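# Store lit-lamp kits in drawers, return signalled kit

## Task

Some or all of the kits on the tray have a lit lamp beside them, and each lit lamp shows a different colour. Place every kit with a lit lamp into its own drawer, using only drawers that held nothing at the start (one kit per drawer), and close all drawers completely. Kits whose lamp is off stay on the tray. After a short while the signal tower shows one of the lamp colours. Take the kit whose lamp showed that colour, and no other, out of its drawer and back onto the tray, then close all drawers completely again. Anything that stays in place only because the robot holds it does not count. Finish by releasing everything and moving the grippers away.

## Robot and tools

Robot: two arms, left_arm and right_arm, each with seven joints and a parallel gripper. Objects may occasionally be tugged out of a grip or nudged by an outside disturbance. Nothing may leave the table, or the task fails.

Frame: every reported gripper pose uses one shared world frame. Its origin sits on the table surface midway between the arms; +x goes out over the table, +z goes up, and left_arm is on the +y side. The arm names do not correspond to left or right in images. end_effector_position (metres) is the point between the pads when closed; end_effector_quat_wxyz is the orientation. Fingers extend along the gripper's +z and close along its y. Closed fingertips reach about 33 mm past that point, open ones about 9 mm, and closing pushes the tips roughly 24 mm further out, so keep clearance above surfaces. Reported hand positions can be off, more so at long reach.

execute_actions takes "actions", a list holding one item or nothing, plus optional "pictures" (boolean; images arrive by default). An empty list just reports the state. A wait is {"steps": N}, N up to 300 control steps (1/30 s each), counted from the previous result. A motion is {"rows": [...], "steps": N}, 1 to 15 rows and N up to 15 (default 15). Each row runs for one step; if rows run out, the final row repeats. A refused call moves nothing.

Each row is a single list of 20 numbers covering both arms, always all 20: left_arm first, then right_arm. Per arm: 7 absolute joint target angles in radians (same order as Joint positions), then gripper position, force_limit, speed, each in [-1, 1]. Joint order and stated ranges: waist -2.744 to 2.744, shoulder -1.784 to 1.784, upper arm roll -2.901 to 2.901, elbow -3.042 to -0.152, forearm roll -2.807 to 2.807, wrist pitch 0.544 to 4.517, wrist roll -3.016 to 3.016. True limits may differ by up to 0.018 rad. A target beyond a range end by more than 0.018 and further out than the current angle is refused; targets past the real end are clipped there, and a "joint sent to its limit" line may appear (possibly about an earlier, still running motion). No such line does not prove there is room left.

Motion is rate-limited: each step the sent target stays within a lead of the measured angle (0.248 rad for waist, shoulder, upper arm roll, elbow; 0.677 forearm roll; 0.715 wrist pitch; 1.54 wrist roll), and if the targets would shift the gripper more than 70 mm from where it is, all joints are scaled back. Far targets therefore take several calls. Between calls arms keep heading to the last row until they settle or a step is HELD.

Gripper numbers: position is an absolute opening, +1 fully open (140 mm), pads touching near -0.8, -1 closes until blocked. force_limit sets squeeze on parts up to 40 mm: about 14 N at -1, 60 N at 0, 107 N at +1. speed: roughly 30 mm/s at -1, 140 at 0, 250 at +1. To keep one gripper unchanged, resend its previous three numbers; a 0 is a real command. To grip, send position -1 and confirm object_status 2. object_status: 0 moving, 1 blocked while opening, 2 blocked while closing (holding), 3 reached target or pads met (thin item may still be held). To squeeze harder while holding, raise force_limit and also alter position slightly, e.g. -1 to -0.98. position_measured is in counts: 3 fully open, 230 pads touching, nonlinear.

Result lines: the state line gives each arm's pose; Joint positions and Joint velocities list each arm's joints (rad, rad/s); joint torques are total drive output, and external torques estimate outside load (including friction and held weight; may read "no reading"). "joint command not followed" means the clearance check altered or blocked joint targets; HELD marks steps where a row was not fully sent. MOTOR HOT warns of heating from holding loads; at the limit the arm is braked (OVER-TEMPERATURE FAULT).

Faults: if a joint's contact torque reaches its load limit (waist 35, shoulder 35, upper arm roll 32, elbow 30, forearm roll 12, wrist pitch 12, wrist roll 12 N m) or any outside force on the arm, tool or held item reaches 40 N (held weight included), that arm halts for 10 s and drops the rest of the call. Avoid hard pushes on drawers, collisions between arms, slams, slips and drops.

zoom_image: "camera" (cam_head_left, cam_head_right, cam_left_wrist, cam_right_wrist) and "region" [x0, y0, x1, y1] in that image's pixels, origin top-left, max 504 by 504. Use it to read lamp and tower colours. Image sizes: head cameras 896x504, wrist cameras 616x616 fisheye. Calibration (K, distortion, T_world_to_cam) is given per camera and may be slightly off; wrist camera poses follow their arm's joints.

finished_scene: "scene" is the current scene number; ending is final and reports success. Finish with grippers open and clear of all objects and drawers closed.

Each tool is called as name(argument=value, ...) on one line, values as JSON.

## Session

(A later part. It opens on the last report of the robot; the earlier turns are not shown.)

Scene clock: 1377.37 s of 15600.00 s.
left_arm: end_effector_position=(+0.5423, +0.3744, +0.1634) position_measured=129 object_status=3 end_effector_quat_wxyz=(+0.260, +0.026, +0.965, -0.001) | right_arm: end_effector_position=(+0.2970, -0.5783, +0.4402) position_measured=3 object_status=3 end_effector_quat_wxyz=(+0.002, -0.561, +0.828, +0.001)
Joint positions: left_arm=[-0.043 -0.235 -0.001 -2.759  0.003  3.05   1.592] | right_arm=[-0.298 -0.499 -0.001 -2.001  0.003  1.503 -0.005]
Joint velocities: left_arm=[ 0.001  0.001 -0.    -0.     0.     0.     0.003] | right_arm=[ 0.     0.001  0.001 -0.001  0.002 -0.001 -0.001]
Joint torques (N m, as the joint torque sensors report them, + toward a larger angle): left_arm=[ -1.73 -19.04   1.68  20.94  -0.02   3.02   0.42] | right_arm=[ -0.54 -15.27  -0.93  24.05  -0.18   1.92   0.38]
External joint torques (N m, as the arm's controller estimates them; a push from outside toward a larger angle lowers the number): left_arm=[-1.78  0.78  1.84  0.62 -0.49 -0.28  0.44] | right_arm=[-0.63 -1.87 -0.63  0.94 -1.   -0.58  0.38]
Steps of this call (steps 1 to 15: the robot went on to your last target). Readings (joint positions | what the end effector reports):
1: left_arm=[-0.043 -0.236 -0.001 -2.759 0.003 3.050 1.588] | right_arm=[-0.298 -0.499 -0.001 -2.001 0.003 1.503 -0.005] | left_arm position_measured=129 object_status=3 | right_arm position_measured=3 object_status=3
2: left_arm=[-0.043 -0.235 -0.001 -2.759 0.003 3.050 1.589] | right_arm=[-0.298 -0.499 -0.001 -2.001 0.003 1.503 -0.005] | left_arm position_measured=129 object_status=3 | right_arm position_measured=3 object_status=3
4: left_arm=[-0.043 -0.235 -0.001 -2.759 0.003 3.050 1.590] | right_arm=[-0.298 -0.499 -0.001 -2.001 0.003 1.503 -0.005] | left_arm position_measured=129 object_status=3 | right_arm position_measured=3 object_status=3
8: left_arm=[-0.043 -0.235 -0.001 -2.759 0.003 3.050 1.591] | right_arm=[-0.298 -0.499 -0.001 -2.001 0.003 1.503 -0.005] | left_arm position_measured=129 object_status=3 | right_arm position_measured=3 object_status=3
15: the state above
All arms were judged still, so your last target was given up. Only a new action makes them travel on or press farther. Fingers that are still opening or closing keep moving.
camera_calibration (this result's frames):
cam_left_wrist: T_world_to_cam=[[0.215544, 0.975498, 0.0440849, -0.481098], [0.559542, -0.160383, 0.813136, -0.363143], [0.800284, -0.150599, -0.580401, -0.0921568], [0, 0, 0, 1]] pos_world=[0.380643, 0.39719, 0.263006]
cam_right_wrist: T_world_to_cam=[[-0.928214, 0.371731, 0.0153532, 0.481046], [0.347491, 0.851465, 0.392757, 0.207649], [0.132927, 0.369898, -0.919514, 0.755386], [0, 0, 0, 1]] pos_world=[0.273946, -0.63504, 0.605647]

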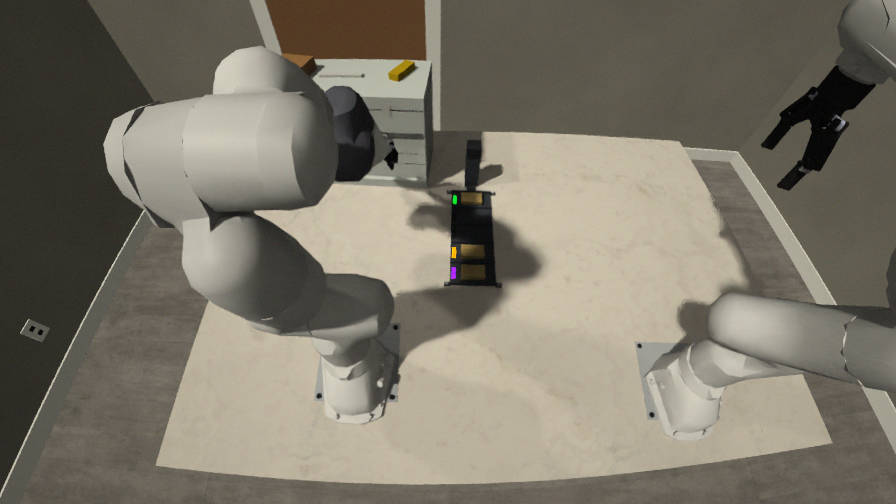

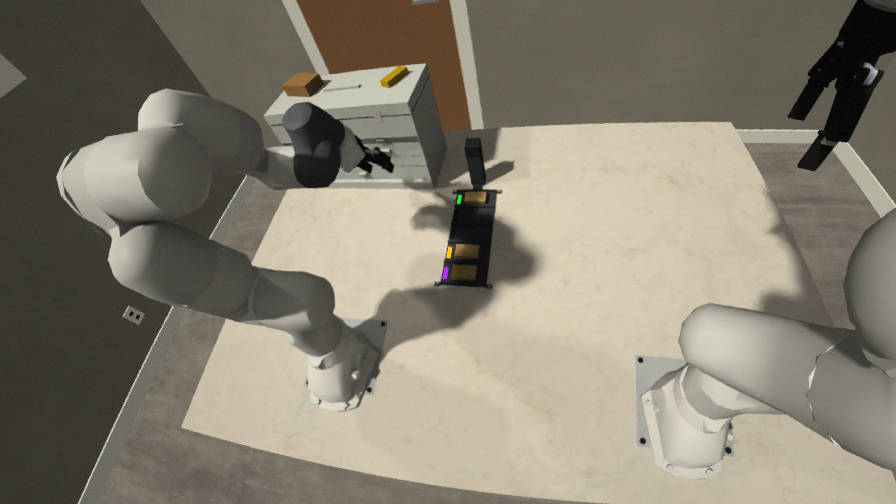

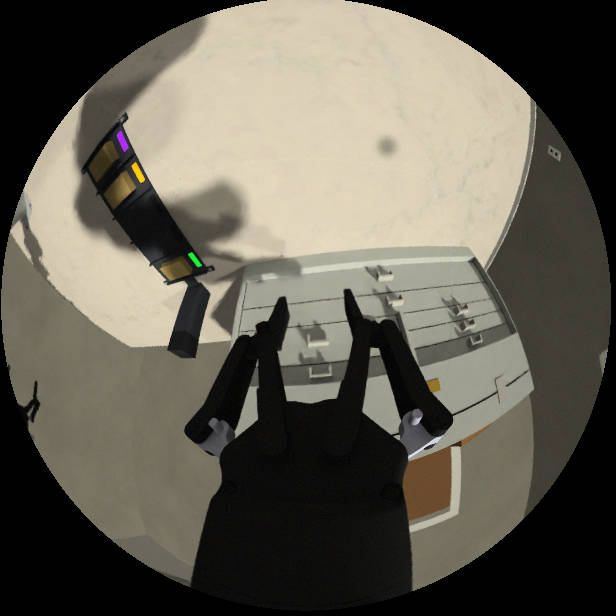

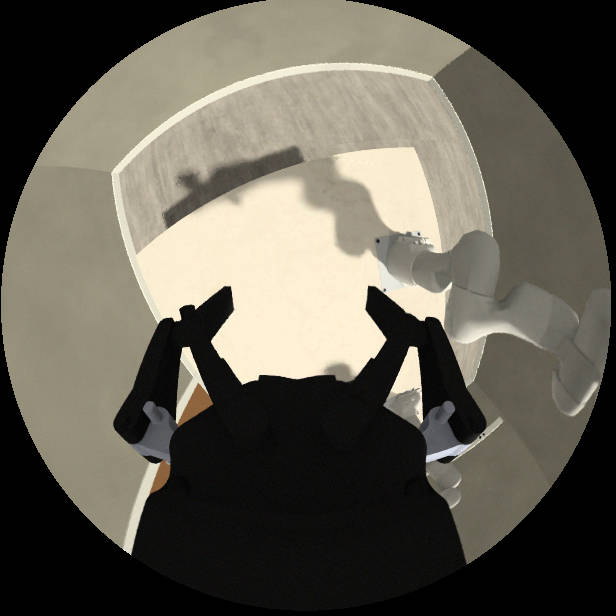

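execute_actions(actions=[{"rows":[[-0.046,-0.26,0,-2.75,0,3.011,1.6,0,0,0,-0.3,-0.5,0,-2.0,0,1.5,0,1,0,0],[-0.046,-0.26,0,-2.75,0,3.011,1.6,0,0,0,-0.3,-0.5,0,-2.0,0,1.5,0,1,0,0],[-0.046,-0.26,0,-2.75,0,3.011,1.6,0,0,0,-0.3,-0.5,0,-2.0,0,1.5,0,1,0,0],[-0.046,-0.26,0,-2.75,0,3.011,1.6,0,0,0,-0.3,-0.5,0,-2.0,0,1.5,0,1,0,0],[-0.047,-0.235,0,-2.724,0,3.01,1.6,0,0,0,-0.3,-0.5,0,-2.0,0,1.5,0,1,0,0],[-0.047,-0.21,0,-2.699,0,3.009,1.6,0,0,0,-0.3,-0.5,0,-2.0,0,1.5,0,1,0,0],[-0.048,-0.1855,0,-2.673,0,3.008,1.6,0,0,0,-0.3,-0.5,0,-2.0,0,1.5,0,1,0,0],[-0.048,-0.165,0,-2.65,0,3.005,1.6,0,0,0,-0.3,-0.5,0,-2.0,0,1.5,0,1,0,0],[-0.049,-0.145,0,-2.628,0,3.003,1.6,0,0,0,-0.3,-0.5,0,-2.0,0,1.5,0,1,0,0],[-0.049,-0.13,0,-2.611,0,3.001,1.6,0,0,0,-0.3,-0.5,0,-2.0,0,1.5,0,1,0,0],[-0.049,-0.1147,0,-2.594,0,3.0,1.6,0,0,0,-0.3,-0.5,0,-2.0,0,1.5,0,1,0,0]],"steps":15}], pictures=false)

execute_actions(actions=[{"steps":10}], pictures=false)

execute_actions(actions=[{"rows":[[-0.049,-0.1147,0,-2.594,0,3.0,1.6,-1,0.3,-0.3,-0.3,-0.5,0,-2.0,0,1.5,0,1,0,0]],"steps":15}], pictures=false)

execute_actions(actions=[{"steps":10}])

zoom_image(camera="cam_left_wrist", region=[200, 240, 450, 440])

Scene clock: 1416.43 s of 15600.00 s.
left_arm: end_effector_position=(+0.5907, +0.3712, +0.1737) position_measured=129 object_status=3 end_effector_quat_wxyz=(+0.261, +0.028, +0.965, -0.001) | right_arm: end_effector_position=(+0.2970, -0.5783, +0.4402) position_measured=3 object_status=3 end_effector_quat_wxyz=(+0.002, -0.561, +0.828, +0.001)
Joint positions: left_arm=[-0.046 -0.122 -0.001 -2.602  0.002  3.009  1.593] | right_arm=[-0.298 -0.499 -0.001 -2.001  0.003  1.503 -0.005]
Joint velocities: left_arm=[-0.002  0.079 -0.     0.085  0.001 -0.029 -0.   ] | right_arm=[ 0.     0.    -0.     0.001  0.001 -0.     0.   ]
Joint torques (N m, as the joint torque sensors report them, + toward a larger angle): left_arm=[ -2.51 -24.53   0.9   21.43   0.07   2.86   0.41] | right_arm=[ -0.87 -15.25  -0.61  23.71  -0.16   1.91   0.34]
External joint torques (N m, as the arm's controller estimates them; a push from outside toward a larger angle lowers the number): left_arm=[-2.46  0.97  1.04  0.84 -0.41 -0.46  0.42] | right_arm=[-0.86 -1.76 -0.17  0.54 -0.96 -0.59  0.34]
Steps of this call (steps 1 to 90: nothing new was sent; then 35.57 s passed at rest; steps 91 to 105: all 15 steps of this action). Readings (joint positions | what the end effector reports):
91: left_arm=[-0.043 -0.239 -0.001 -2.758 0.003 3.043 1.593] | right_arm=[-0.298 -0.499 -0.001 -2.001 0.003 1.503 -0.005] | left_arm position_measured=129 object_status=3 | right_arm position_measured=3 object_status=3
92: left_arm=[-0.043 -0.245 -0.001 -2.757 0.003 3.038 1.593] | right_arm=[-0.298 -0.499 -0.001 -2.001 0.003 1.503 -0.005] | left_arm position_measured=129 object_status=3 | right_arm position_measured=3 object_status=3
94: left_arm=[-0.043 -0.253 -0.001 -2.753 0.003 3.031 1.593] | right_arm=[-0.298 -0.499 -0.001 -2.001 0.003 1.503 -0.005] | left_arm position_measured=129 object_status=3 | right_arm position_measured=3 object_status=3
98: left_arm=[-0.044 -0.207 -0.001 -2.694 0.002 3.021 1.593] | right_arm=[-0.298 -0.499 -0.001 -2.001 0.003 1.503 -0.005] | left_arm position_measured=129 object_status=3 | right_arm position_measured=3 object_status=3
105: the state above

Scene clock: 1416.77 s of 15600.00 s.
left_arm: end_effector_position=(+0.5920, +0.3711, +0.1733) position_measured=129 object_status=3 end_effector_quat_wxyz=(+0.260, +0.028, +0.965, -0.001) | right_arm: end_effector_position=(+0.2970, -0.5783, +0.4402) position_measured=3 object_status=3 end_effector_quat_wxyz=(+0.002, -0.561, +0.828, +0.001)
Joint positions: left_arm=[-0.046 -0.117 -0.001 -2.596  0.002  3.005  1.593] | right_arm=[-0.298 -0.499 -0.001 -2.001  0.003  1.503 -0.005]
Joint velocities: left_arm=[-0.     0.001 -0.     0.001  0.002 -0.005  0.001] | right_arm=[-0.001  0.    -0.001  0.001 -0.001  0.    -0.001]
Joint torques (N m, as the joint torque sensors report them, + toward a larger angle): left_arm=[ -1.84 -22.93   1.09  21.12   0.11   2.74   0.38] | right_arm=[ -0.83 -15.04  -0.97  24.41  -0.19   1.82   0.4 ]
External joint torques (N m, as the arm's controller estimates them; a push from outside toward a larger angle lowers the number): left_arm=[-1.79  1.72  1.25  0.15 -0.4  -0.57  0.39] | right_arm=[-0.71 -1.46 -0.38  1.18 -0.98 -0.69  0.4 ]
Steps of this call (steps 1 to 10: the robot went on to your last target). Readings (joint positions | what the end effector reports):
1: left_arm=[-0.046 -0.120 -0.001 -2.600 0.002 3.008 1.593] | right_arm=[-0.298 -0.499 -0.001 -2.001 0.003 1.503 -0.005] | left_arm position_measured=129 object_status=3 | right_arm position_measured=3 object_status=3
2: left_arm=[-0.046 -0.118 -0.001 -2.598 0.002 3.007 1.593] | right_arm=[-0.298 -0.499 -0.001 -2.001 0.003 1.503 -0.005] | left_arm position_measured=129 object_status=3 | right_arm position_measured=3 object_status=3
4: left_arm=[-0.046 -0.117 -0.001 -2.597 0.002 3.006 1.593] | right_arm=[-0.298 -0.499 -0.001 -2.001 0.003 1.503 -0.005] | left_arm position_measured=129 object_status=3 | right_arm position_measured=3 object_status=3
8: left_arm=[-0.046 -0.117 -0.001 -2.596 0.002 3.005 1.593] | right_arm=[-0.298 -0.499 -0.001 -2.001 0.003 1.503 -0.005] | left_arm position_measured=129 object_status=3 | right_arm position_measured=3 object_status=3
10: the state above

Scene clock: 1417.27 s of 15600.00 s.
left_arm: end_effector_position=(+0.5920, +0.3679, +0.1734) position_measured=194 object_status=0 end_effector_quat_wxyz=(+0.260, +0.031, +0.965, -0.001) | right_arm: end_effector_position=(+0.2970, -0.5783, +0.4402) position_measured=3 object_status=3 end_effector_quat_wxyz=(+0.002, -0.561, +0.828, +0.001)
Joint positions: left_arm=[-0.05  -0.117 -0.003 -2.595  0.002  3.004  1.594] | right_arm=[-0.298 -0.499 -0.001 -2.001  0.003  1.503 -0.005]
Joint velocities: left_arm=[-0.001  0.001  0.    -0.     0.001 -0.     0.001] | right_arm=[-0.    -0.002 -0.001  0.002  0.     0.     0.001]
Joint torques (N m, as the joint torque sensors report them, + toward a larger angle): left_arm=[  0.17 -23.46   2.34  21.25   0.1    2.91   0.43] | right_arm=[ -0.73 -15.42  -1.05  24.18  -0.2    1.86   0.41]
External joint torques (N m, as the arm's controller estimates them; a push from outside toward a larger angle lowers the number): left_arm=[ 0.22  1.24  2.48  0.29 -0.41 -0.41  0.44] | right_arm=[-0.71 -1.72 -0.61  0.88 -1.   -0.65  0.41]
Steps of this call (steps 1 to 15: all 15 steps of this action). Readings (joint positions | what the end effector reports):
1: left_arm=[-0.046 -0.117 -0.001 -2.596 0.002 3.005 1.593] | right_arm=[-0.298 -0.499 -0.001 -2.001 0.003 1.503 -0.005] | left_arm position_measured=129 object_status=0 | right_arm position_measured=3 object_status=3
2: left_arm=[-0.046 -0.117 -0.001 -2.596 0.002 3.005 1.593] | right_arm=[-0.298 -0.499 -0.001 -2.001 0.003 1.503 -0.005] | left_arm position_measured=133 object_status=0 | right_arm position_measured=3 object_status=3
4: left_arm=[-0.046 -0.117 -0.001 -2.596 0.002 3.004 1.593] | right_arm=[-0.298 -0.499 -0.001 -2.001 0.003 1.503 -0.005] | left_arm position_measured=145 object_status=0 | right_arm position_measured=3 object_status=3
8: left_arm=[-0.046 -0.117 -0.001 -2.596 0.002 3.004 1.593] | right_arm=[-0.298 -0.499 -0.001 -2.001 0.003 1.503 -0.005] | left_arm position_measured=168 object_status=0 | right_arm position_measured=3 object_status=3
15: the state above

Scene clock: 1417.60 s of 15600.00 s.
left_arm: end_effector_position=(+0.5920, +0.3679, +0.1734) position_measured=194 object_status=2 end_effector_quat_wxyz=(+0.260, +0.031, +0.965, -0.001) | right_arm: end_effector_position=(+0.2970, -0.5783, +0.4402) position_measured=3 object_status=3 end_effector_quat_wxyz=(+0.002, -0.561, +0.828, +0.001)
Joint positions: left_arm=[-0.05  -0.117 -0.003 -2.595  0.002  3.004  1.594] | right_arm=[-0.298 -0.499 -0.001 -2.001  0.003  1.503 -0.005]
Joint velocities: left_arm=[ 0.002  0.001  0.    -0.001  0.    -0.001 -0.   ] | right_arm=[ 0.001 -0.001 -0.    -0.     0.     0.     0.001]
Joint torques (N m, as the joint torque sensors report them, + toward a larger angle): left_arm=[  0.38 -22.7    1.72  21.31   0.16   2.81   0.41] | right_arm=[ -0.88 -15.22  -0.85  23.9   -0.22   1.92   0.39]
External joint torques (N m, as the arm's controller estimates them; a push from outside toward a larger angle lowers the number): left_arm=[ 0.38  1.94  1.81  0.4  -0.35 -0.49  0.42] | right_arm=[-0.91 -1.58 -0.46  0.65 -1.03 -0.58  0.39]
Steps of this call (steps 1 to 10: the robot went on to your last target). Readings (joint positions | what the end effector reports):
1: left_arm=[-0.050 -0.117 -0.003 -2.595 0.002 3.004 1.594] | right_arm=[-0.298 -0.499 -0.001 -2.001 0.003 1.503 -0.005] | left_arm position_measured=194 object_status=0 | right_arm position_measured=3 object_status=3
2: left_arm=[-0.050 -0.117 -0.003 -2.595 0.002 3.004 1.594] | right_arm=[-0.298 -0.499 -0.001 -2.001 0.003 1.503 -0.005] | left_arm position_measured=194 object_status=0 | right_arm position_measured=3 object_status=3
4: left_arm=[-0.050 -0.117 -0.003 -2.595 0.002 3.004 1.594] | right_arm=[-0.298 -0.499 -0.001 -2.001 0.003 1.503 -0.005] | left_arm position_measured=194 object_status=2 | right_arm position_measured=3 object_status=3
8: left_arm=[-0.050 -0.117 -0.003 -2.595 0.002 3.004 1.594] | right_arm=[-0.298 -0.499 -0.001 -2.001 0.003 1.503 -0.005] | left_arm position_measured=194 object_status=2 | right_arm position_measured=3 object_status=3
10: the state above
camera_calibration (this result's frames):
cam_left_wrist: T_world_to_cam=[[0.224856, 0.973376, 0.0444885, -0.490754], [0.558771, -0.166215, 0.812495, -0.397435], [0.798257, -0.157835, -0.581268, -0.123159], [0, 0, 0, 1]] pos_world=[0.430736, 0.39219, 0.273158]
cam_right_wrist: T_world_to_cam=[[-0.928214, 0.371731, 0.0153507, 0.481047], [0.34749, 0.851466, 0.392756, 0.207649], [0.132929, 0.369895, -0.919515, 0.755386], [0, 0, 0, 1]] pos_world=[0.273946, -0.63504, 0.605648]

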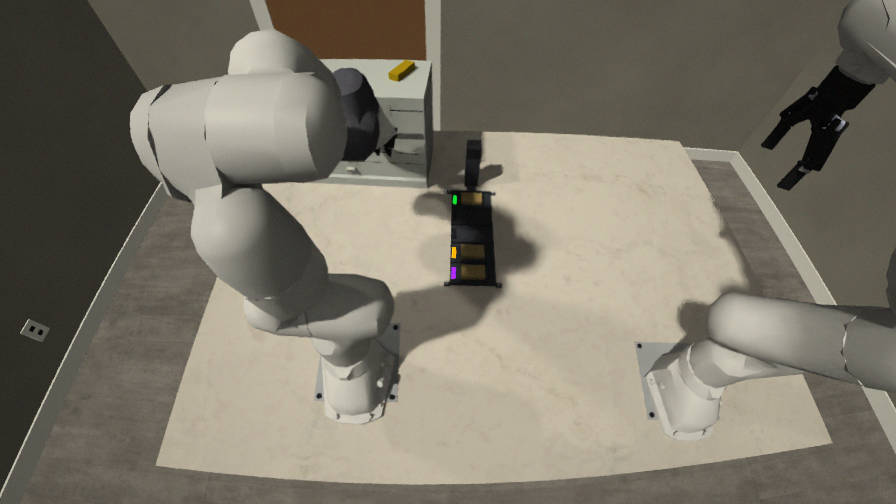

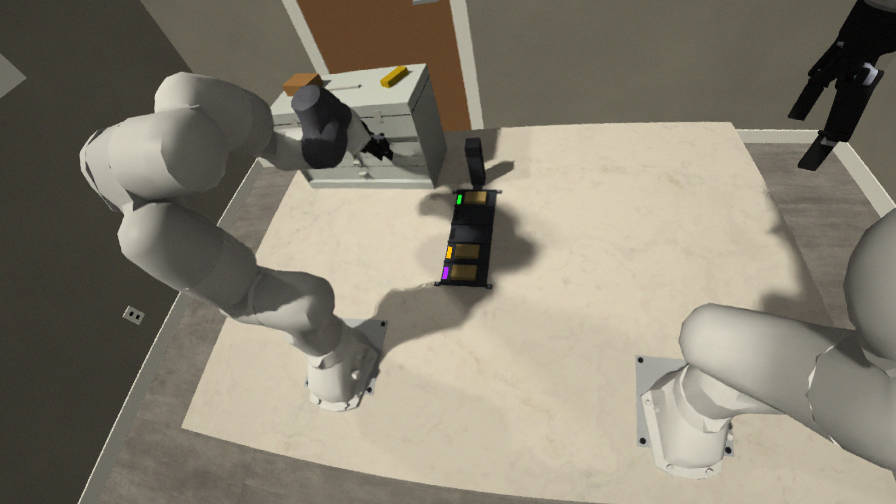

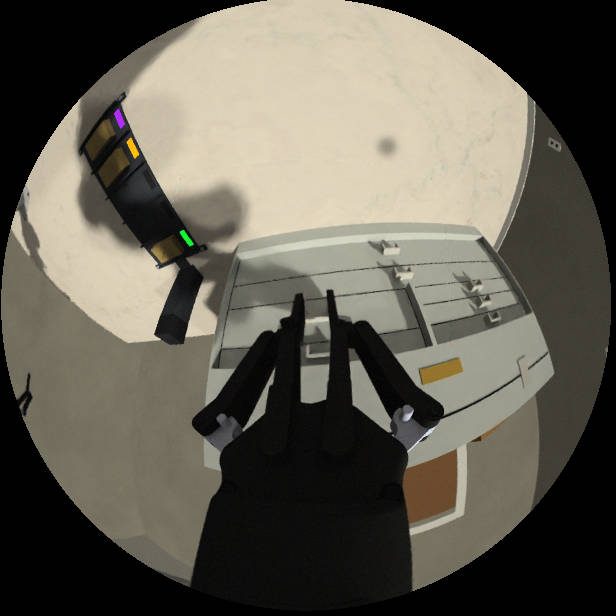

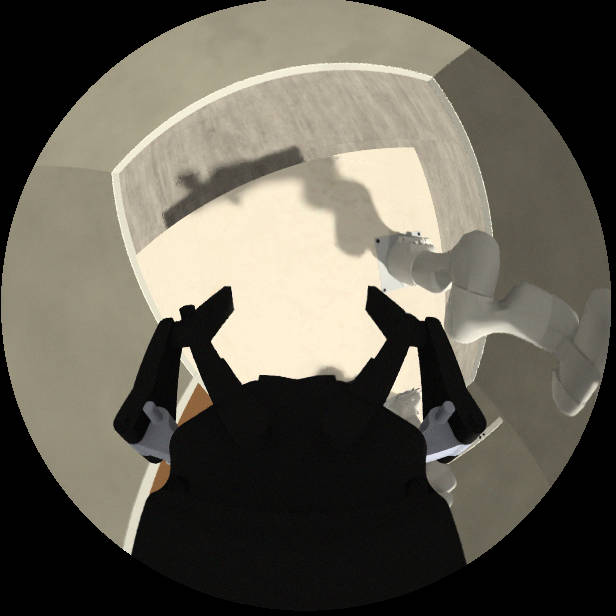

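Region (200, 240, 450, 440) of cam_left_wrist's 616x616 image, scaled by 2.016, with more detail than that image has; it fills the top 403 rows of this view, and the rest is white.

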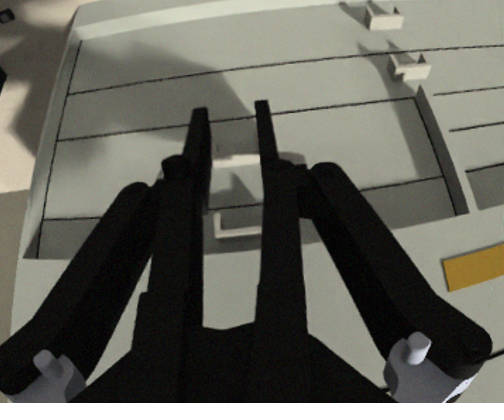

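execute_actions(actions=[{"rows":[[-0.052,-0.122,0,-2.602,0,3.004,1.6,-1,0.3,-0.3,-0.3,-0.5,0,-2.0,0,1.5,0,1,0,0],[-0.052,-0.131,0,-2.612,0,3.005,1.6,-1,0.3,-0.3,-0.3,-0.5,0,-2.0,0,1.5,0,1,0,0],[-0.052,-0.140,0,-2.622,0,3.006,1.6,-1,0.3,-0.3,-0.3,-0.5,0,-2.0,0,1.5,0,1,0,0],[-0.052,-0.149,0,-2.632,0,3.007,1.6,-1,0.3,-0.3,-0.3,-0.5,0,-2.0,0,1.5,0,1,0,0],[-0.052,-0.158,0,-2.642,0,3.008,1.6,-1,0.3,-0.3,-0.3,-0.5,0,-2.0,0,1.5,0,1,0,0],[-0.051,-0.167,0,-2.652,0,3.009,1.6,-1,0.3,-0.3,-0.3,-0.5,0,-2.0,0,1.5,0,1,0,0],[-0.051,-0.176,0,-2.663,0,3.010,1.6,-1,0.3,-0.3,-0.3,-0.5,0,-2.0,0,1.5,0,1,0,0],[-0.051,-0.1855,0,-2.673,0,3.011,1.6,-1,0.3,-0.3,-0.3,-0.5,0,-2.0,0,1.5,0,1,0,0],[-0.051,-0.196,0,-2.684,0,3.011,1.6,-1,0.3,-0.3,-0.3,-0.5,0,-2.0,0,1.5,0,1,0,0],[-0.051,-0.207,0,-2.695,0,3.012,1.6,-1,0.3,-0.3,-0.3,-0.5,0,-2.0,0,1.5,0,1,0,0],[-0.05,-0.2175,0,-2.706,0,3.012,1.6,-1,0.3,-0.3,-0.3,-0.5,0,-2.0,0,1.5,0,1,0,0],[-0.05,-0.228,0,-2.717,0,3.012,1.6,-1,0.3,-0.3,-0.3,-0.5,0,-2.0,0,1.5,0,1,0,0],[-0.05,-0.239,0,-2.728,0,3.013,1.6,-1,0.3,-0.3,-0.3,-0.5,0,-2.0,0,1.5,0,1,0,0],[-0.05,-0.2495,0,-2.739,0,3.013,1.6,-1,0.3,-0.3,-0.3,-0.5,0,-2.0,0,1.5,0,1,0,0],[-0.05,-0.2603,0,-2.75,0,3.013,1.6,-1,0.3,-0.3,-0.3,-0.5,0,-2.0,0,1.5,0,1,0,0]],"steps":15}], pictures=false)

execute_actions(actions=[{"rows":[[-0.05,-0.274,0,-2.763,0,3.012,1.6,-1,0.3,-0.3,-0.3,-0.5,0,-2.0,0,1.5,0,1,0,0],[-0.049,-0.288,0,-2.776,0,3.012,1.6,-1,0.3,-0.3,-0.3,-0.5,0,-2.0,0,1.5,0,1,0,0],[-0.049,-0.302,0,-2.789,0,3.011,1.6,-1,0.3,-0.3,-0.3,-0.5,0,-2.0,0,1.5,0,1,0,0],[-0.049,-0.3155,0,-2.802,0,3.01,1.6,-1,0.3,-0.3,-0.3,-0.5,0,-2.0,0,1.5,0,1,0,0],[-0.049,-0.329,0,-2.815,0,3.009,1.6,-1,0.3,-0.3,-0.3,-0.5,0,-2.0,0,1.5,0,1,0,0],[-0.048,-0.343,0,-2.828,0,3.008,1.6,-1,0.3,-0.3,-0.3,-0.5,0,-2.0,0,1.5,0,1,0,0],[-0.048,-0.357,0,-2.841,0,3.006,1.6,-1,0.3,-0.3,-0.3,-0.5,0,-2.0,0,1.5,0,1,0,0],[-0.048,-0.370,0,-2.852,0,3.004,1.6,-1,0.3,-0.3,-0.3,-0.5,0,-2.0,0,1.5,0,1,0,0],[-0.048,-0.3835,0,-2.863,0,3.002,1.6,-1,0.3,-0.3,-0.3,-0.5,0,-2.0,0,1.5,0,1,0,0],[-0.047,-0.397,0,-2.874,0,3.0,1.6,-1,0.3,-0.3,-0.3,-0.5,0,-2.0,0,1.5,0,1,0,0],[-0.047,-0.410,0,-2.8855,0,2.998,1.6,-1,0.3,-0.3,-0.3,-0.5,0,-2.0,0,1.5,0,1,0,0],[-0.047,-0.4235,0,-2.897,0,2.996,1.6,-1,0.3,-0.3,-0.3,-0.5,0,-2.0,0,1.5,0,1,0,0],[-0.047,-0.437,0,-2.908,0,2.994,1.6,-1,0.3,-0.3,-0.3,-0.5,0,-2.0,0,1.5,0,1,0,0],[-0.047,-0.450,0,-2.919,0,2.992,1.6,-1,0.3,-0.3,-0.3,-0.5,0,-2.0,0,1.5,0,1,0,0],[-0.047,-0.4637,0,-2.93,0,2.99,1.6,-1,0.3,-0.3,-0.3,-0.5,0,-2.0,0,1.5,0,1,0,0]],"steps":15}], pictures=false)

execute_actions(actions=[{"steps":10}])

Scene clock: 1462.87 s of 15600.00 s.
left_arm: end_effector_position=(+0.5510, +0.3702, +0.1740) position_measured=194 object_status=2 end_effector_quat_wxyz=(+0.260, +0.030, +0.965, -0.001) | right_arm: end_effector_position=(+0.2970, -0.5783, +0.4402) position_measured=3 object_status=3 end_effector_quat_wxyz=(+0.002, -0.561, +0.828, +0.001)
Joint positions: left_arm=[-0.05  -0.237 -0.001 -2.723  0.002  3.012  1.594] | right_arm=[-0.298 -0.499 -0.001 -2.001  0.003  1.503 -0.005]
Joint velocities: left_arm=[ 0.    -0.31   0.005 -0.313 -0.002  0.005 -0.001] | right_arm=[ 0.     0.001 -0.001 -0.001  0.001 -0.     0.001]
Joint torques (N m, as the joint torque sensors report them, + toward a larger angle): left_arm=[ -0.16 -19.48   1.37  20.13   0.17   3.4    0.45] | right_arm=[ -0.83 -14.98  -1.07  24.35  -0.15   1.88   0.43]
External joint torques (N m, as the arm's controller estimates them; a push from outside toward a larger angle lowers the number): left_arm=[-0.29 -1.    1.52 -2.26 -0.34 -0.05  0.46] | right_arm=[-0.8  -1.48 -0.6   1.19 -0.95 -0.62  0.43]
Steps of this call (steps 1 to 15: the robot went on to your last target; steps 16 to 90: nothing new was sent; then 41.77 s passed at rest; steps 91 to 105: all 15 steps of this action). Readings (joint positions | what the end effector reports):
91: left_arm=[-0.050 -0.118 -0.003 -2.596 0.002 3.004 1.594] | right_arm=[-0.298 -0.499 -0.001 -2.001 0.003 1.503 -0.005] | left_arm position_measured=194 object_status=2 | right_arm position_measured=3 object_status=3
92: left_arm=[-0.050 -0.121 -0.003 -2.599 0.002 3.004 1.594] | right_arm=[-0.298 -0.499 -0.001 -2.001 0.003 1.503 -0.005] | left_arm position_measured=194 object_status=2 | right_arm position_measured=3 object_status=3
94: left_arm=[-0.050 -0.132 -0.003 -2.612 0.002 3.005 1.594] | right_arm=[-0.298 -0.499 -0.001 -2.001 0.003 1.503 -0.005] | left_arm position_measured=194 object_status=2 | right_arm position_measured=3 object_status=3
98: left_arm=[-0.050 -0.165 -0.002 -2.648 0.002 3.008 1.594] | right_arm=[-0.298 -0.499 -0.001 -2.001 0.003 1.503 -0.005] | left_arm position_measured=194 object_status=2 | right_arm position_measured=3 object_status=3
105: the state above

Scene clock: 1463.37 s of 15600.00 s.
left_arm: end_effector_position=(+0.4923, +0.3733, +0.1747) position_measured=194 object_status=2 end_effector_quat_wxyz=(+0.263, +0.029, +0.964, -0.001) | right_arm: end_effector_position=(+0.2970, -0.5783, +0.4402) position_measured=3 object_status=3 end_effector_quat_wxyz=(+0.002, -0.561, +0.828, +0.001)
Joint positions: left_arm=[-0.049 -0.433 -0.001 -2.905  0.002  3.003  1.594] | right_arm=[-0.298 -0.499 -0.001 -2.001  0.003  1.503 -0.005]
Joint velocities: left_arm=[ 0.003 -0.385 -0.001 -0.321 -0.001 -0.052 -0.   ] | right_arm=[ 0.001 -0.001 -0.001 -0.     0.001  0.    -0.   ]
Joint torques (N m, as the joint torque sensors report them, + toward a larger angle): left_arm=[  0.82 -13.96  -0.23  20.34   0.2    2.9    0.41] | right_arm=[ -0.83 -15.58  -1.19  24.01  -0.2    1.93   0.38]
External joint torques (N m, as the arm's controller estimates them; a push from outside toward a larger angle lowers the number): left_arm=[ 0.93 -2.68  0.19 -2.31 -0.33 -0.56  0.42] | right_arm=[-0.81 -1.98 -0.74  0.78 -1.   -0.58  0.38]
Steps of this call (steps 1 to 15: all 15 steps of this action). Readings (joint positions | what the end effector reports):
1: left_arm=[-0.050 -0.248 -0.001 -2.734 0.002 3.012 1.594] | right_arm=[-0.298 -0.499 -0.001 -2.001 0.003 1.503 -0.005] | left_arm position_measured=194 object_status=2 | right_arm position_measured=3 object_status=3
2: left_arm=[-0.050 -0.260 -0.001 -2.746 0.002 3.012 1.594] | right_arm=[-0.298 -0.499 -0.001 -2.001 0.003 1.503 -0.005] | left_arm position_measured=194 object_status=2 | right_arm position_measured=3 object_status=3
4: left_arm=[-0.050 -0.286 -0.001 -2.772 0.002 3.012 1.594] | right_arm=[-0.298 -0.499 -0.001 -2.001 0.003 1.503 -0.005] | left_arm position_measured=194 object_status=2 | right_arm position_measured=3 object_status=3
8: left_arm=[-0.050 -0.340 -0.001 -2.823 0.002 3.012 1.594] | right_arm=[-0.298 -0.499 -0.001 -2.001 0.003 1.503 -0.005] | left_arm position_measured=194 object_status=2 | right_arm position_measured=3 object_status=3
15: the state above

Scene clock: 1463.70 s of 15600.00 s.
left_arm: end_effector_position=(+0.4848, +0.3736, +0.1748) position_measured=194 object_status=2 end_effector_quat_wxyz=(+0.263, +0.029, +0.964, -0.001) | right_arm: end_effector_position=(+0.2970, -0.5783, +0.4402) position_measured=3 object_status=3 end_effector_quat_wxyz=(+0.002, -0.561, +0.828, +0.001)
Joint positions: left_arm=[-0.049 -0.461 -0.001 -2.927  0.002  2.997  1.594] | right_arm=[-0.298 -0.499 -0.001 -2.001  0.003  1.503 -0.005]
Joint velocities: left_arm=[ 0.001 -0.003  0.001 -0.002  0.001 -0.003  0.001] | right_arm=[ 0.     0.001  0.001 -0.001 -0.001  0.    -0.   ]
Joint torques (N m, as the joint torque sensors report them, + toward a larger angle): left_arm=[  0.79 -14.45   0.94  19.68   0.23   2.34   0.35] | right_arm=[ -0.62 -15.25  -0.85  24.04  -0.18   1.87   0.35]
External joint torques (N m, as the arm's controller estimates them; a push from outside toward a larger angle lowers the number): left_arm=[ 0.78 -1.77  1.33 -1.47 -0.29 -0.98  0.36] | right_arm=[-0.65 -1.89 -0.48  0.96 -0.98 -0.62  0.35]
Steps of this call (steps 1 to 10: the robot went on to your last target). Readings (joint positions | what the end effector reports):
1: left_arm=[-0.049 -0.443 -0.001 -2.913 0.002 3.001 1.594] | right_arm=[-0.298 -0.499 -0.001 -2.001 0.003 1.503 -0.005] | left_arm position_measured=194 object_status=2 | right_arm position_measured=3 object_status=3
2: left_arm=[-0.049 -0.450 -0.001 -2.919 0.002 3.000 1.594] | right_arm=[-0.298 -0.499 -0.001 -2.001 0.003 1.503 -0.005] | left_arm position_measured=194 object_status=2 | right_arm position_measured=3 object_status=3
4: left_arm=[-0.049 -0.457 -0.001 -2.924 0.002 2.999 1.594] | right_arm=[-0.298 -0.499 -0.001 -2.001 0.003 1.503 -0.005] | left_arm position_measured=194 object_status=2 | right_arm position_measured=3 object_status=3
8: left_arm=[-0.049 -0.461 -0.001 -2.927 0.002 2.997 1.594] | right_arm=[-0.298 -0.499 -0.001 -2.001 0.003 1.503 -0.005] | left_arm position_measured=194 object_status=2 | right_arm position_measured=3 object_status=3
10: the state above
camera_calibration (this result's frames):
cam_left_wrist: T_world_to_cam=[[0.221458, 0.974102, 0.0456242, -0.471062], [0.554682, -0.164309, 0.815678, -0.33695], [0.80205, -0.155332, -0.576704, -0.039387], [0, 0, 0, 1]] pos_world=[0.322811, 0.397381, 0.27362]
cam_right_wrist: T_world_to_cam=[[-0.928213, 0.371732, 0.0153458, 0.481049], [0.34749, 0.851467, 0.392753, 0.207651], [0.132932, 0.369891, -0.919516, 0.755385], [0, 0, 0, 1]] pos_world=[0.273945, -0.635039, 0.605652]

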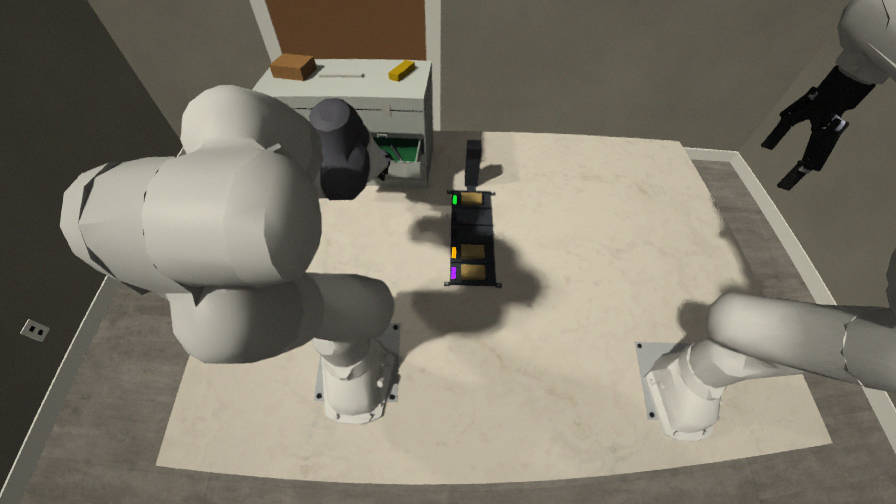

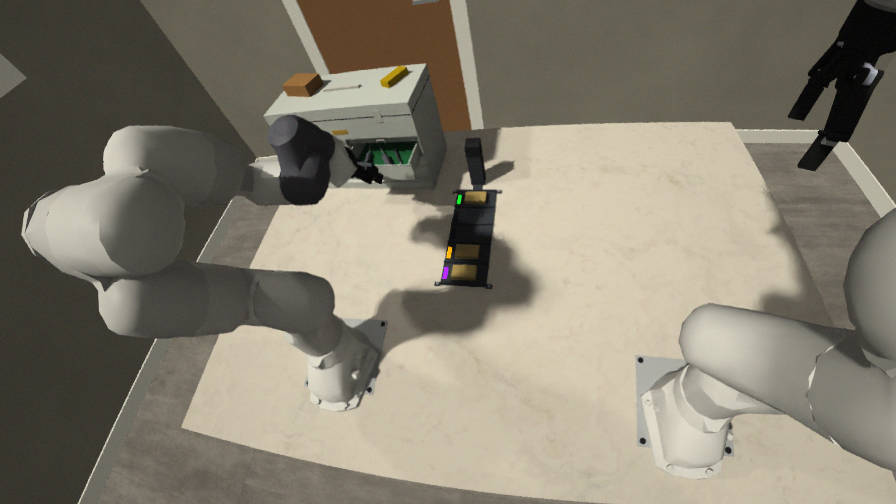

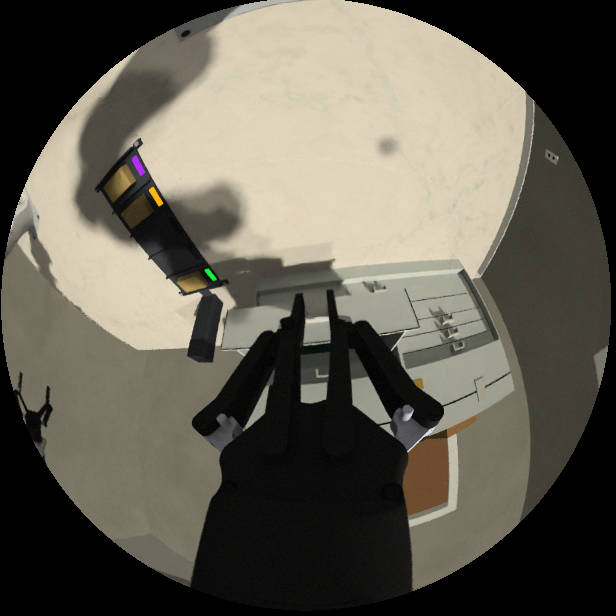

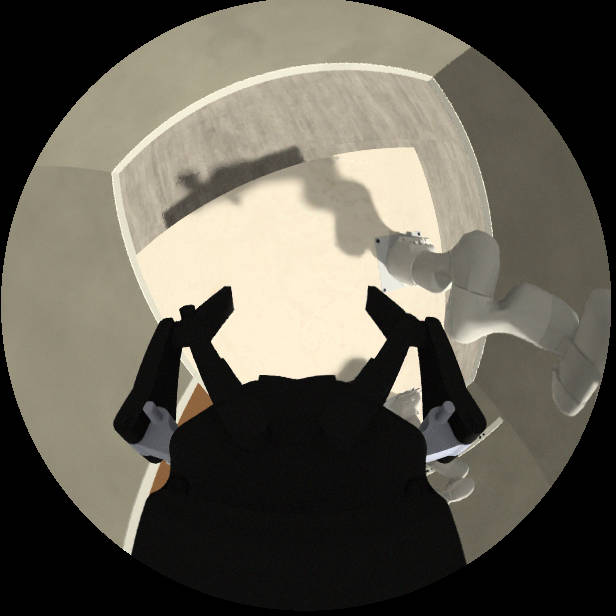

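execute_actions(actions=[{"rows":[[-0.048,-0.45,0,-2.919,0,2.996,1.6,-1,0.3,-0.3,-0.3,-0.5,0,-2.0,0,1.5,0,1,0,0],[-0.048,-0.432,0,-2.904,0,2.998,1.6,-1,0.3,-0.3,-0.3,-0.5,0,-2.0,0,1.5,0,1,0,0],[-0.048,-0.413,0,-2.888,0,3.001,1.6,-1,0.3,-0.3,-0.3,-0.5,0,-2.0,0,1.5,0,1,0,0],[-0.049,-0.394,0,-2.872,0,3.004,1.6,-1,0.3,-0.3,-0.3,-0.5,0,-2.0,0,1.5,0,1,0,0],[-0.049,-0.375,0,-2.856,0,3.006,1.6,-1,0.3,-0.3,-0.3,-0.5,0,-2.0,0,1.5,0,1,0,0],[-0.049,-0.357,0,-2.841,0,3.008,1.6,-1,0.3,-0.3,-0.3,-0.5,0,-2.0,0,1.5,0,1,0,0],[-0.05,-0.341,0,-2.826,0,3.009,1.6,-1,0.3,-0.3,-0.3,-0.5,0,-2.0,0,1.5,0,1,0,0],[-0.05,-0.325,0,-2.811,0,3.01,1.6,-1,0.3,-0.3,-0.3,-0.5,0,-2.0,0,1.5,0,1,0,0],[-0.05,-0.309,0,-2.7955,0,3.011,1.6,-1,0.3,-0.3,-0.3,-0.5,0,-2.0,0,1.5,0,1,0,0],[-0.05,-0.2925,0,-2.78,0,3.012,1.6,-1,0.3,-0.3,-0.3,-0.5,0,-2.0,0,1.5,0,1,0,0],[-0.051,-0.2765,0,-2.765,0,3.012,1.6,-1,0.3,-0.3,-0.3,-0.5,0,-2.0,0,1.5,0,1,0,0],[-0.051,-0.2603,0,-2.75,0,3.013,1.6,-1,0.3,-0.3,-0.3,-0.5,0,-2.0,0,1.5,0,1,0,0],[-0.051,-0.245,0,-2.7345,0,3.013,1.6,-1,0.3,-0.3,-0.3,-0.5,0,-2.0,0,1.5,0,1,0,0],[-0.051,-0.23,0,-2.719,0,3.012,1.6,-1,0.3,-0.3,-0.3,-0.5,0,-2.0,0,1.5,0,1,0,0],[-0.051,-0.215,0,-2.704,0,3.012,1.6,-1,0.3,-0.3,-0.3,-0.5,0,-2.0,0,1.5,0,1,0,0]],"steps":15}], pictures=false)

execute_actions(actions=[{"rows":[[-0.052,-0.2,0,-2.688,0,3.011,1.6,-1,0.3,-0.3,-0.3,-0.5,0,-2.0,0,1.5,0,1,0,0],[-0.052,-0.1855,0,-2.673,0,3.011,1.6,-1,0.3,-0.3,-0.3,-0.5,0,-2.0,0,1.5,0,1,0,0],[-0.052,-0.171,0,-2.657,0,3.009,1.6,-1,0.3,-0.3,-0.3,-0.5,0,-2.0,0,1.5,0,1,0,0],[-0.052,-0.157,0,-2.641,0,3.007,1.6,-1,0.3,-0.3,-0.3,-0.5,0,-2.0,0,1.5,0,1,0,0],[-0.052,-0.146,0,-2.629,0,3.006,1.6,-1,0.3,-0.3,-0.3,-0.5,0,-2.0,0,1.5,0,1,0,0],[-0.052,-0.136,0,-2.618,0,3.005,1.6,-1,0.3,-0.3,-0.3,-0.5,0,-2.0,0,1.5,0,1,0,0],[-0.052,-0.128,0,-2.609,0,3.004,1.6,-1,0.3,-0.3,-0.3,-0.5,0,-2.0,0,1.5,0,1,0,0],[-0.052,-0.121,0,-2.601,0,3.003,1.6,-1,0.3,-0.3,-0.3,-0.5,0,-2.0,0,1.5,0,1,0,0],[-0.052,-0.1147,0,-2.594,0,3.002,1.6,-1,0.3,-0.3,-0.3,-0.5,0,-2.0,0,1.5,0,1,0,0],[-0.052,-0.110,0,-2.589,0,3.001,1.6,-1,0.3,-0.3,-0.3,-0.5,0,-2.0,0,1.5,0,1,0,0],[-0.052,-0.106,0,-2.584,0,3.0,1.6,-1,0.3,-0.3,-0.3,-0.5,0,-2.0,0,1.5,0,1,0,0]],"steps":15}], pictures=false)

execute_actions(actions=[{"steps":10}], pictures=false)

Scene clock: 1503.50 s of 15600.00 s.
left_arm: end_effector_position=(+0.5461, +0.3705, +0.1741) position_measured=194 object_status=2 end_effector_quat_wxyz=(+0.259, +0.030, +0.965, -0.001) | right_arm: end_effector_position=(+0.2970, -0.5783, +0.4402) position_measured=3 object_status=3 end_effector_quat_wxyz=(+0.002, -0.561, +0.828, +0.001)
Joint positions: left_arm=[-0.05  -0.252 -0.001 -2.736  0.002  3.008  1.594] | right_arm=[-0.298 -0.499 -0.001 -2.001  0.003  1.503 -0.005]
Joint velocities: left_arm=[-0.006  0.444  0.     0.433 -0.002  0.016 -0.001] | right_arm=[-0.002 -0.002 -0.001 -0.001  0.002  0.001 -0.002]
Joint torques (N m, as the joint torque sensors report them, + toward a larger angle): left_arm=[ -1.06 -18.8    0.64  18.83   0.21   3.7    0.42] | right_arm=[ -0.66 -15.44  -1.12  24.02  -0.17   1.9    0.35]
External joint torques (N m, as the arm's controller estimates them; a push from outside toward a larger angle lowers the number): left_arm=[-1.17  3.81  0.85  0.23 -0.28  0.57  0.43] | right_arm=[-0.6  -1.64 -0.63  0.7  -0.97 -0.61  0.35]
Steps of this call (steps 1 to 30: the robot went on to your last target; steps 31 to 90: nothing new was sent; then 36.30 s passed at rest; steps 91 to 105: all 15 steps of this action). Readings (joint positions | what the end effector reports):
91: left_arm=[-0.049 -0.460 -0.001 -2.926 0.002 2.997 1.594] | right_arm=[-0.298 -0.499 -0.001 -2.001 0.003 1.503 -0.005] | left_arm position_measured=194 object_status=2 | right_arm position_measured=3 object_status=3
92: left_arm=[-0.049 -0.454 -0.001 -2.920 0.002 2.997 1.594] | right_arm=[-0.298 -0.499 -0.001 -2.001 0.003 1.503 -0.005] | left_arm position_measured=194 object_status=2 | right_arm position_measured=3 object_status=3
94: left_arm=[-0.049 -0.429 -0.001 -2.899 0.002 2.998 1.594] | right_arm=[-0.298 -0.499 -0.001 -2.001 0.003 1.503 -0.005] | left_arm position_measured=194 object_status=2 | right_arm position_measured=3 object_status=3
98: left_arm=[-0.049 -0.364 -0.001 -2.842 0.002 3.003 1.594] | right_arm=[-0.298 -0.499 -0.001 -2.001 0.003 1.503 -0.005] | left_arm position_measured=194 object_status=2 | right_arm position_measured=3 object_status=3
105: the state above

Scene clock: 1504.00 s of 15600.00 s.
left_arm: end_effector_position=(+0.5931, +0.3679, +0.1734) position_measured=194 object_status=2 end_effector_quat_wxyz=(+0.259, +0.031, +0.965, -0.002) | right_arm: end_effector_position=(+0.2970, -0.5783, +0.4402) position_measured=3 object_status=3 end_effector_quat_wxyz=(+0.002, -0.561, +0.828, +0.001)
Joint positions: left_arm=[-0.052 -0.114 -0.001 -2.591  0.002  3.001  1.594] | right_arm=[-0.298 -0.499 -0.001 -2.001  0.003  1.503 -0.005]
Joint velocities: left_arm=[-0.     0.003  0.001  0.017  0.    -0.033 -0.001] | right_arm=[-0.001 -0.001 -0.002 -0.     0.001 -0.001  0.   ]
Joint torques (N m, as the joint torque sensors report them, + toward a larger angle): left_arm=[ -0.76 -20.08   0.78  23.94   0.28   4.1    0.38] | right_arm=[ -0.53 -15.4   -0.8   23.85  -0.23   1.88   0.38]
External joint torques (N m, as the arm's controller estimates them; a push from outside toward a larger angle lowers the number): left_arm=[-0.89  4.64  0.74  3.21 -0.21  0.81  0.39] | right_arm=[-0.44 -1.82 -0.25  0.65 -1.02 -0.61  0.38]
Steps of this call (steps 1 to 15: all 15 steps of this action). Readings (joint positions | what the end effector reports):
1: left_arm=[-0.051 -0.236 -0.001 -2.721 0.002 3.008 1.594] | right_arm=[-0.298 -0.499 -0.001 -2.001 0.003 1.503 -0.005] | left_arm position_measured=194 object_status=2 | right_arm position_measured=3 object_status=3
2: left_arm=[-0.051 -0.221 -0.001 -2.706 0.002 3.008 1.594] | right_arm=[-0.298 -0.499 -0.001 -2.001 0.003 1.503 -0.005] | left_arm position_measured=194 object_status=2 | right_arm position_measured=3 object_status=3
4: left_arm=[-0.051 -0.191 -0.001 -2.675 0.002 3.008 1.594] | right_arm=[-0.298 -0.499 -0.001 -2.001 0.003 1.503 -0.005] | left_arm position_measured=194 object_status=2 | right_arm position_measured=3 object_status=3
8: left_arm=[-0.052 -0.143 -0.001 -2.625 0.002 3.008 1.594] | right_arm=[-0.298 -0.499 -0.001 -2.001 0.003 1.503 -0.005] | left_arm position_measured=194 object_status=2 | right_arm position_measured=3 object_status=3
15: the state above

Scene clock: 1504.33 s of 15600.00 s.
left_arm: end_effector_position=(+0.5931, +0.3679, +0.1734) position_measured=194 object_status=2 end_effector_quat_wxyz=(+0.258, +0.031, +0.966, -0.002) | right_arm: end_effector_position=(+0.2970, -0.5783, +0.4402) position_measured=3 object_status=3 end_effector_quat_wxyz=(+0.002, -0.561, +0.828, +0.001)
Joint positions: left_arm=[-0.052 -0.114 -0.001 -2.589  0.002  2.998  1.594] | right_arm=[-0.298 -0.499 -0.001 -2.001  0.003  1.503 -0.005]
Joint velocities: left_arm=[-0.     0.     0.     0.001 -0.    -0.002  0.   ] | right_arm=[ 0.    -0.    -0.    -0.001  0.    -0.001  0.   ]
Joint torques (N m, as the joint torque sensors report them, + toward a larger angle): left_arm=[ -0.5  -19.71   1.25  23.72   0.25   3.76   0.38] | right_arm=[ -0.88 -15.5   -0.83  24.23  -0.18   1.87   0.39]
External joint torques (N m, as the arm's controller estimates them; a push from outside toward a larger angle lowers the number): left_arm=[-0.51  5.1   1.34  2.71 -0.25  0.45  0.4 ] | right_arm=[-0.87 -1.98 -0.4   1.08 -0.98 -0.63  0.39]
Steps of this call (steps 1 to 10: the robot went on to your last target). Readings (joint positions | what the end effector reports):
1: left_arm=[-0.052 -0.114 -0.001 -2.590 0.002 3.000 1.594] | right_arm=[-0.298 -0.499 -0.001 -2.001 0.003 1.503 -0.005] | left_arm position_measured=194 object_status=2 | right_arm position_measured=3 object_status=3
2: left_arm=[-0.052 -0.114 -0.001 -2.590 0.002 3.000 1.594] | right_arm=[-0.298 -0.499 -0.001 -2.001 0.003 1.503 -0.005] | left_arm position_measured=194 object_status=2 | right_arm position_measured=3 object_status=3
4: left_arm=[-0.052 -0.114 -0.001 -2.589 0.002 2.999 1.594] | right_arm=[-0.298 -0.499 -0.001 -2.001 0.003 1.503 -0.005] | left_arm position_measured=194 object_status=2 | right_arm position_measured=3 object_status=3
8: left_arm=[-0.052 -0.114 -0.001 -2.589 0.002 2.998 1.594] | right_arm=[-0.298 -0.499 -0.001 -2.001 0.003 1.503 -0.005] | left_arm position_measured=194 object_status=2 | right_arm position_measured=3 object_status=3
10: the state above


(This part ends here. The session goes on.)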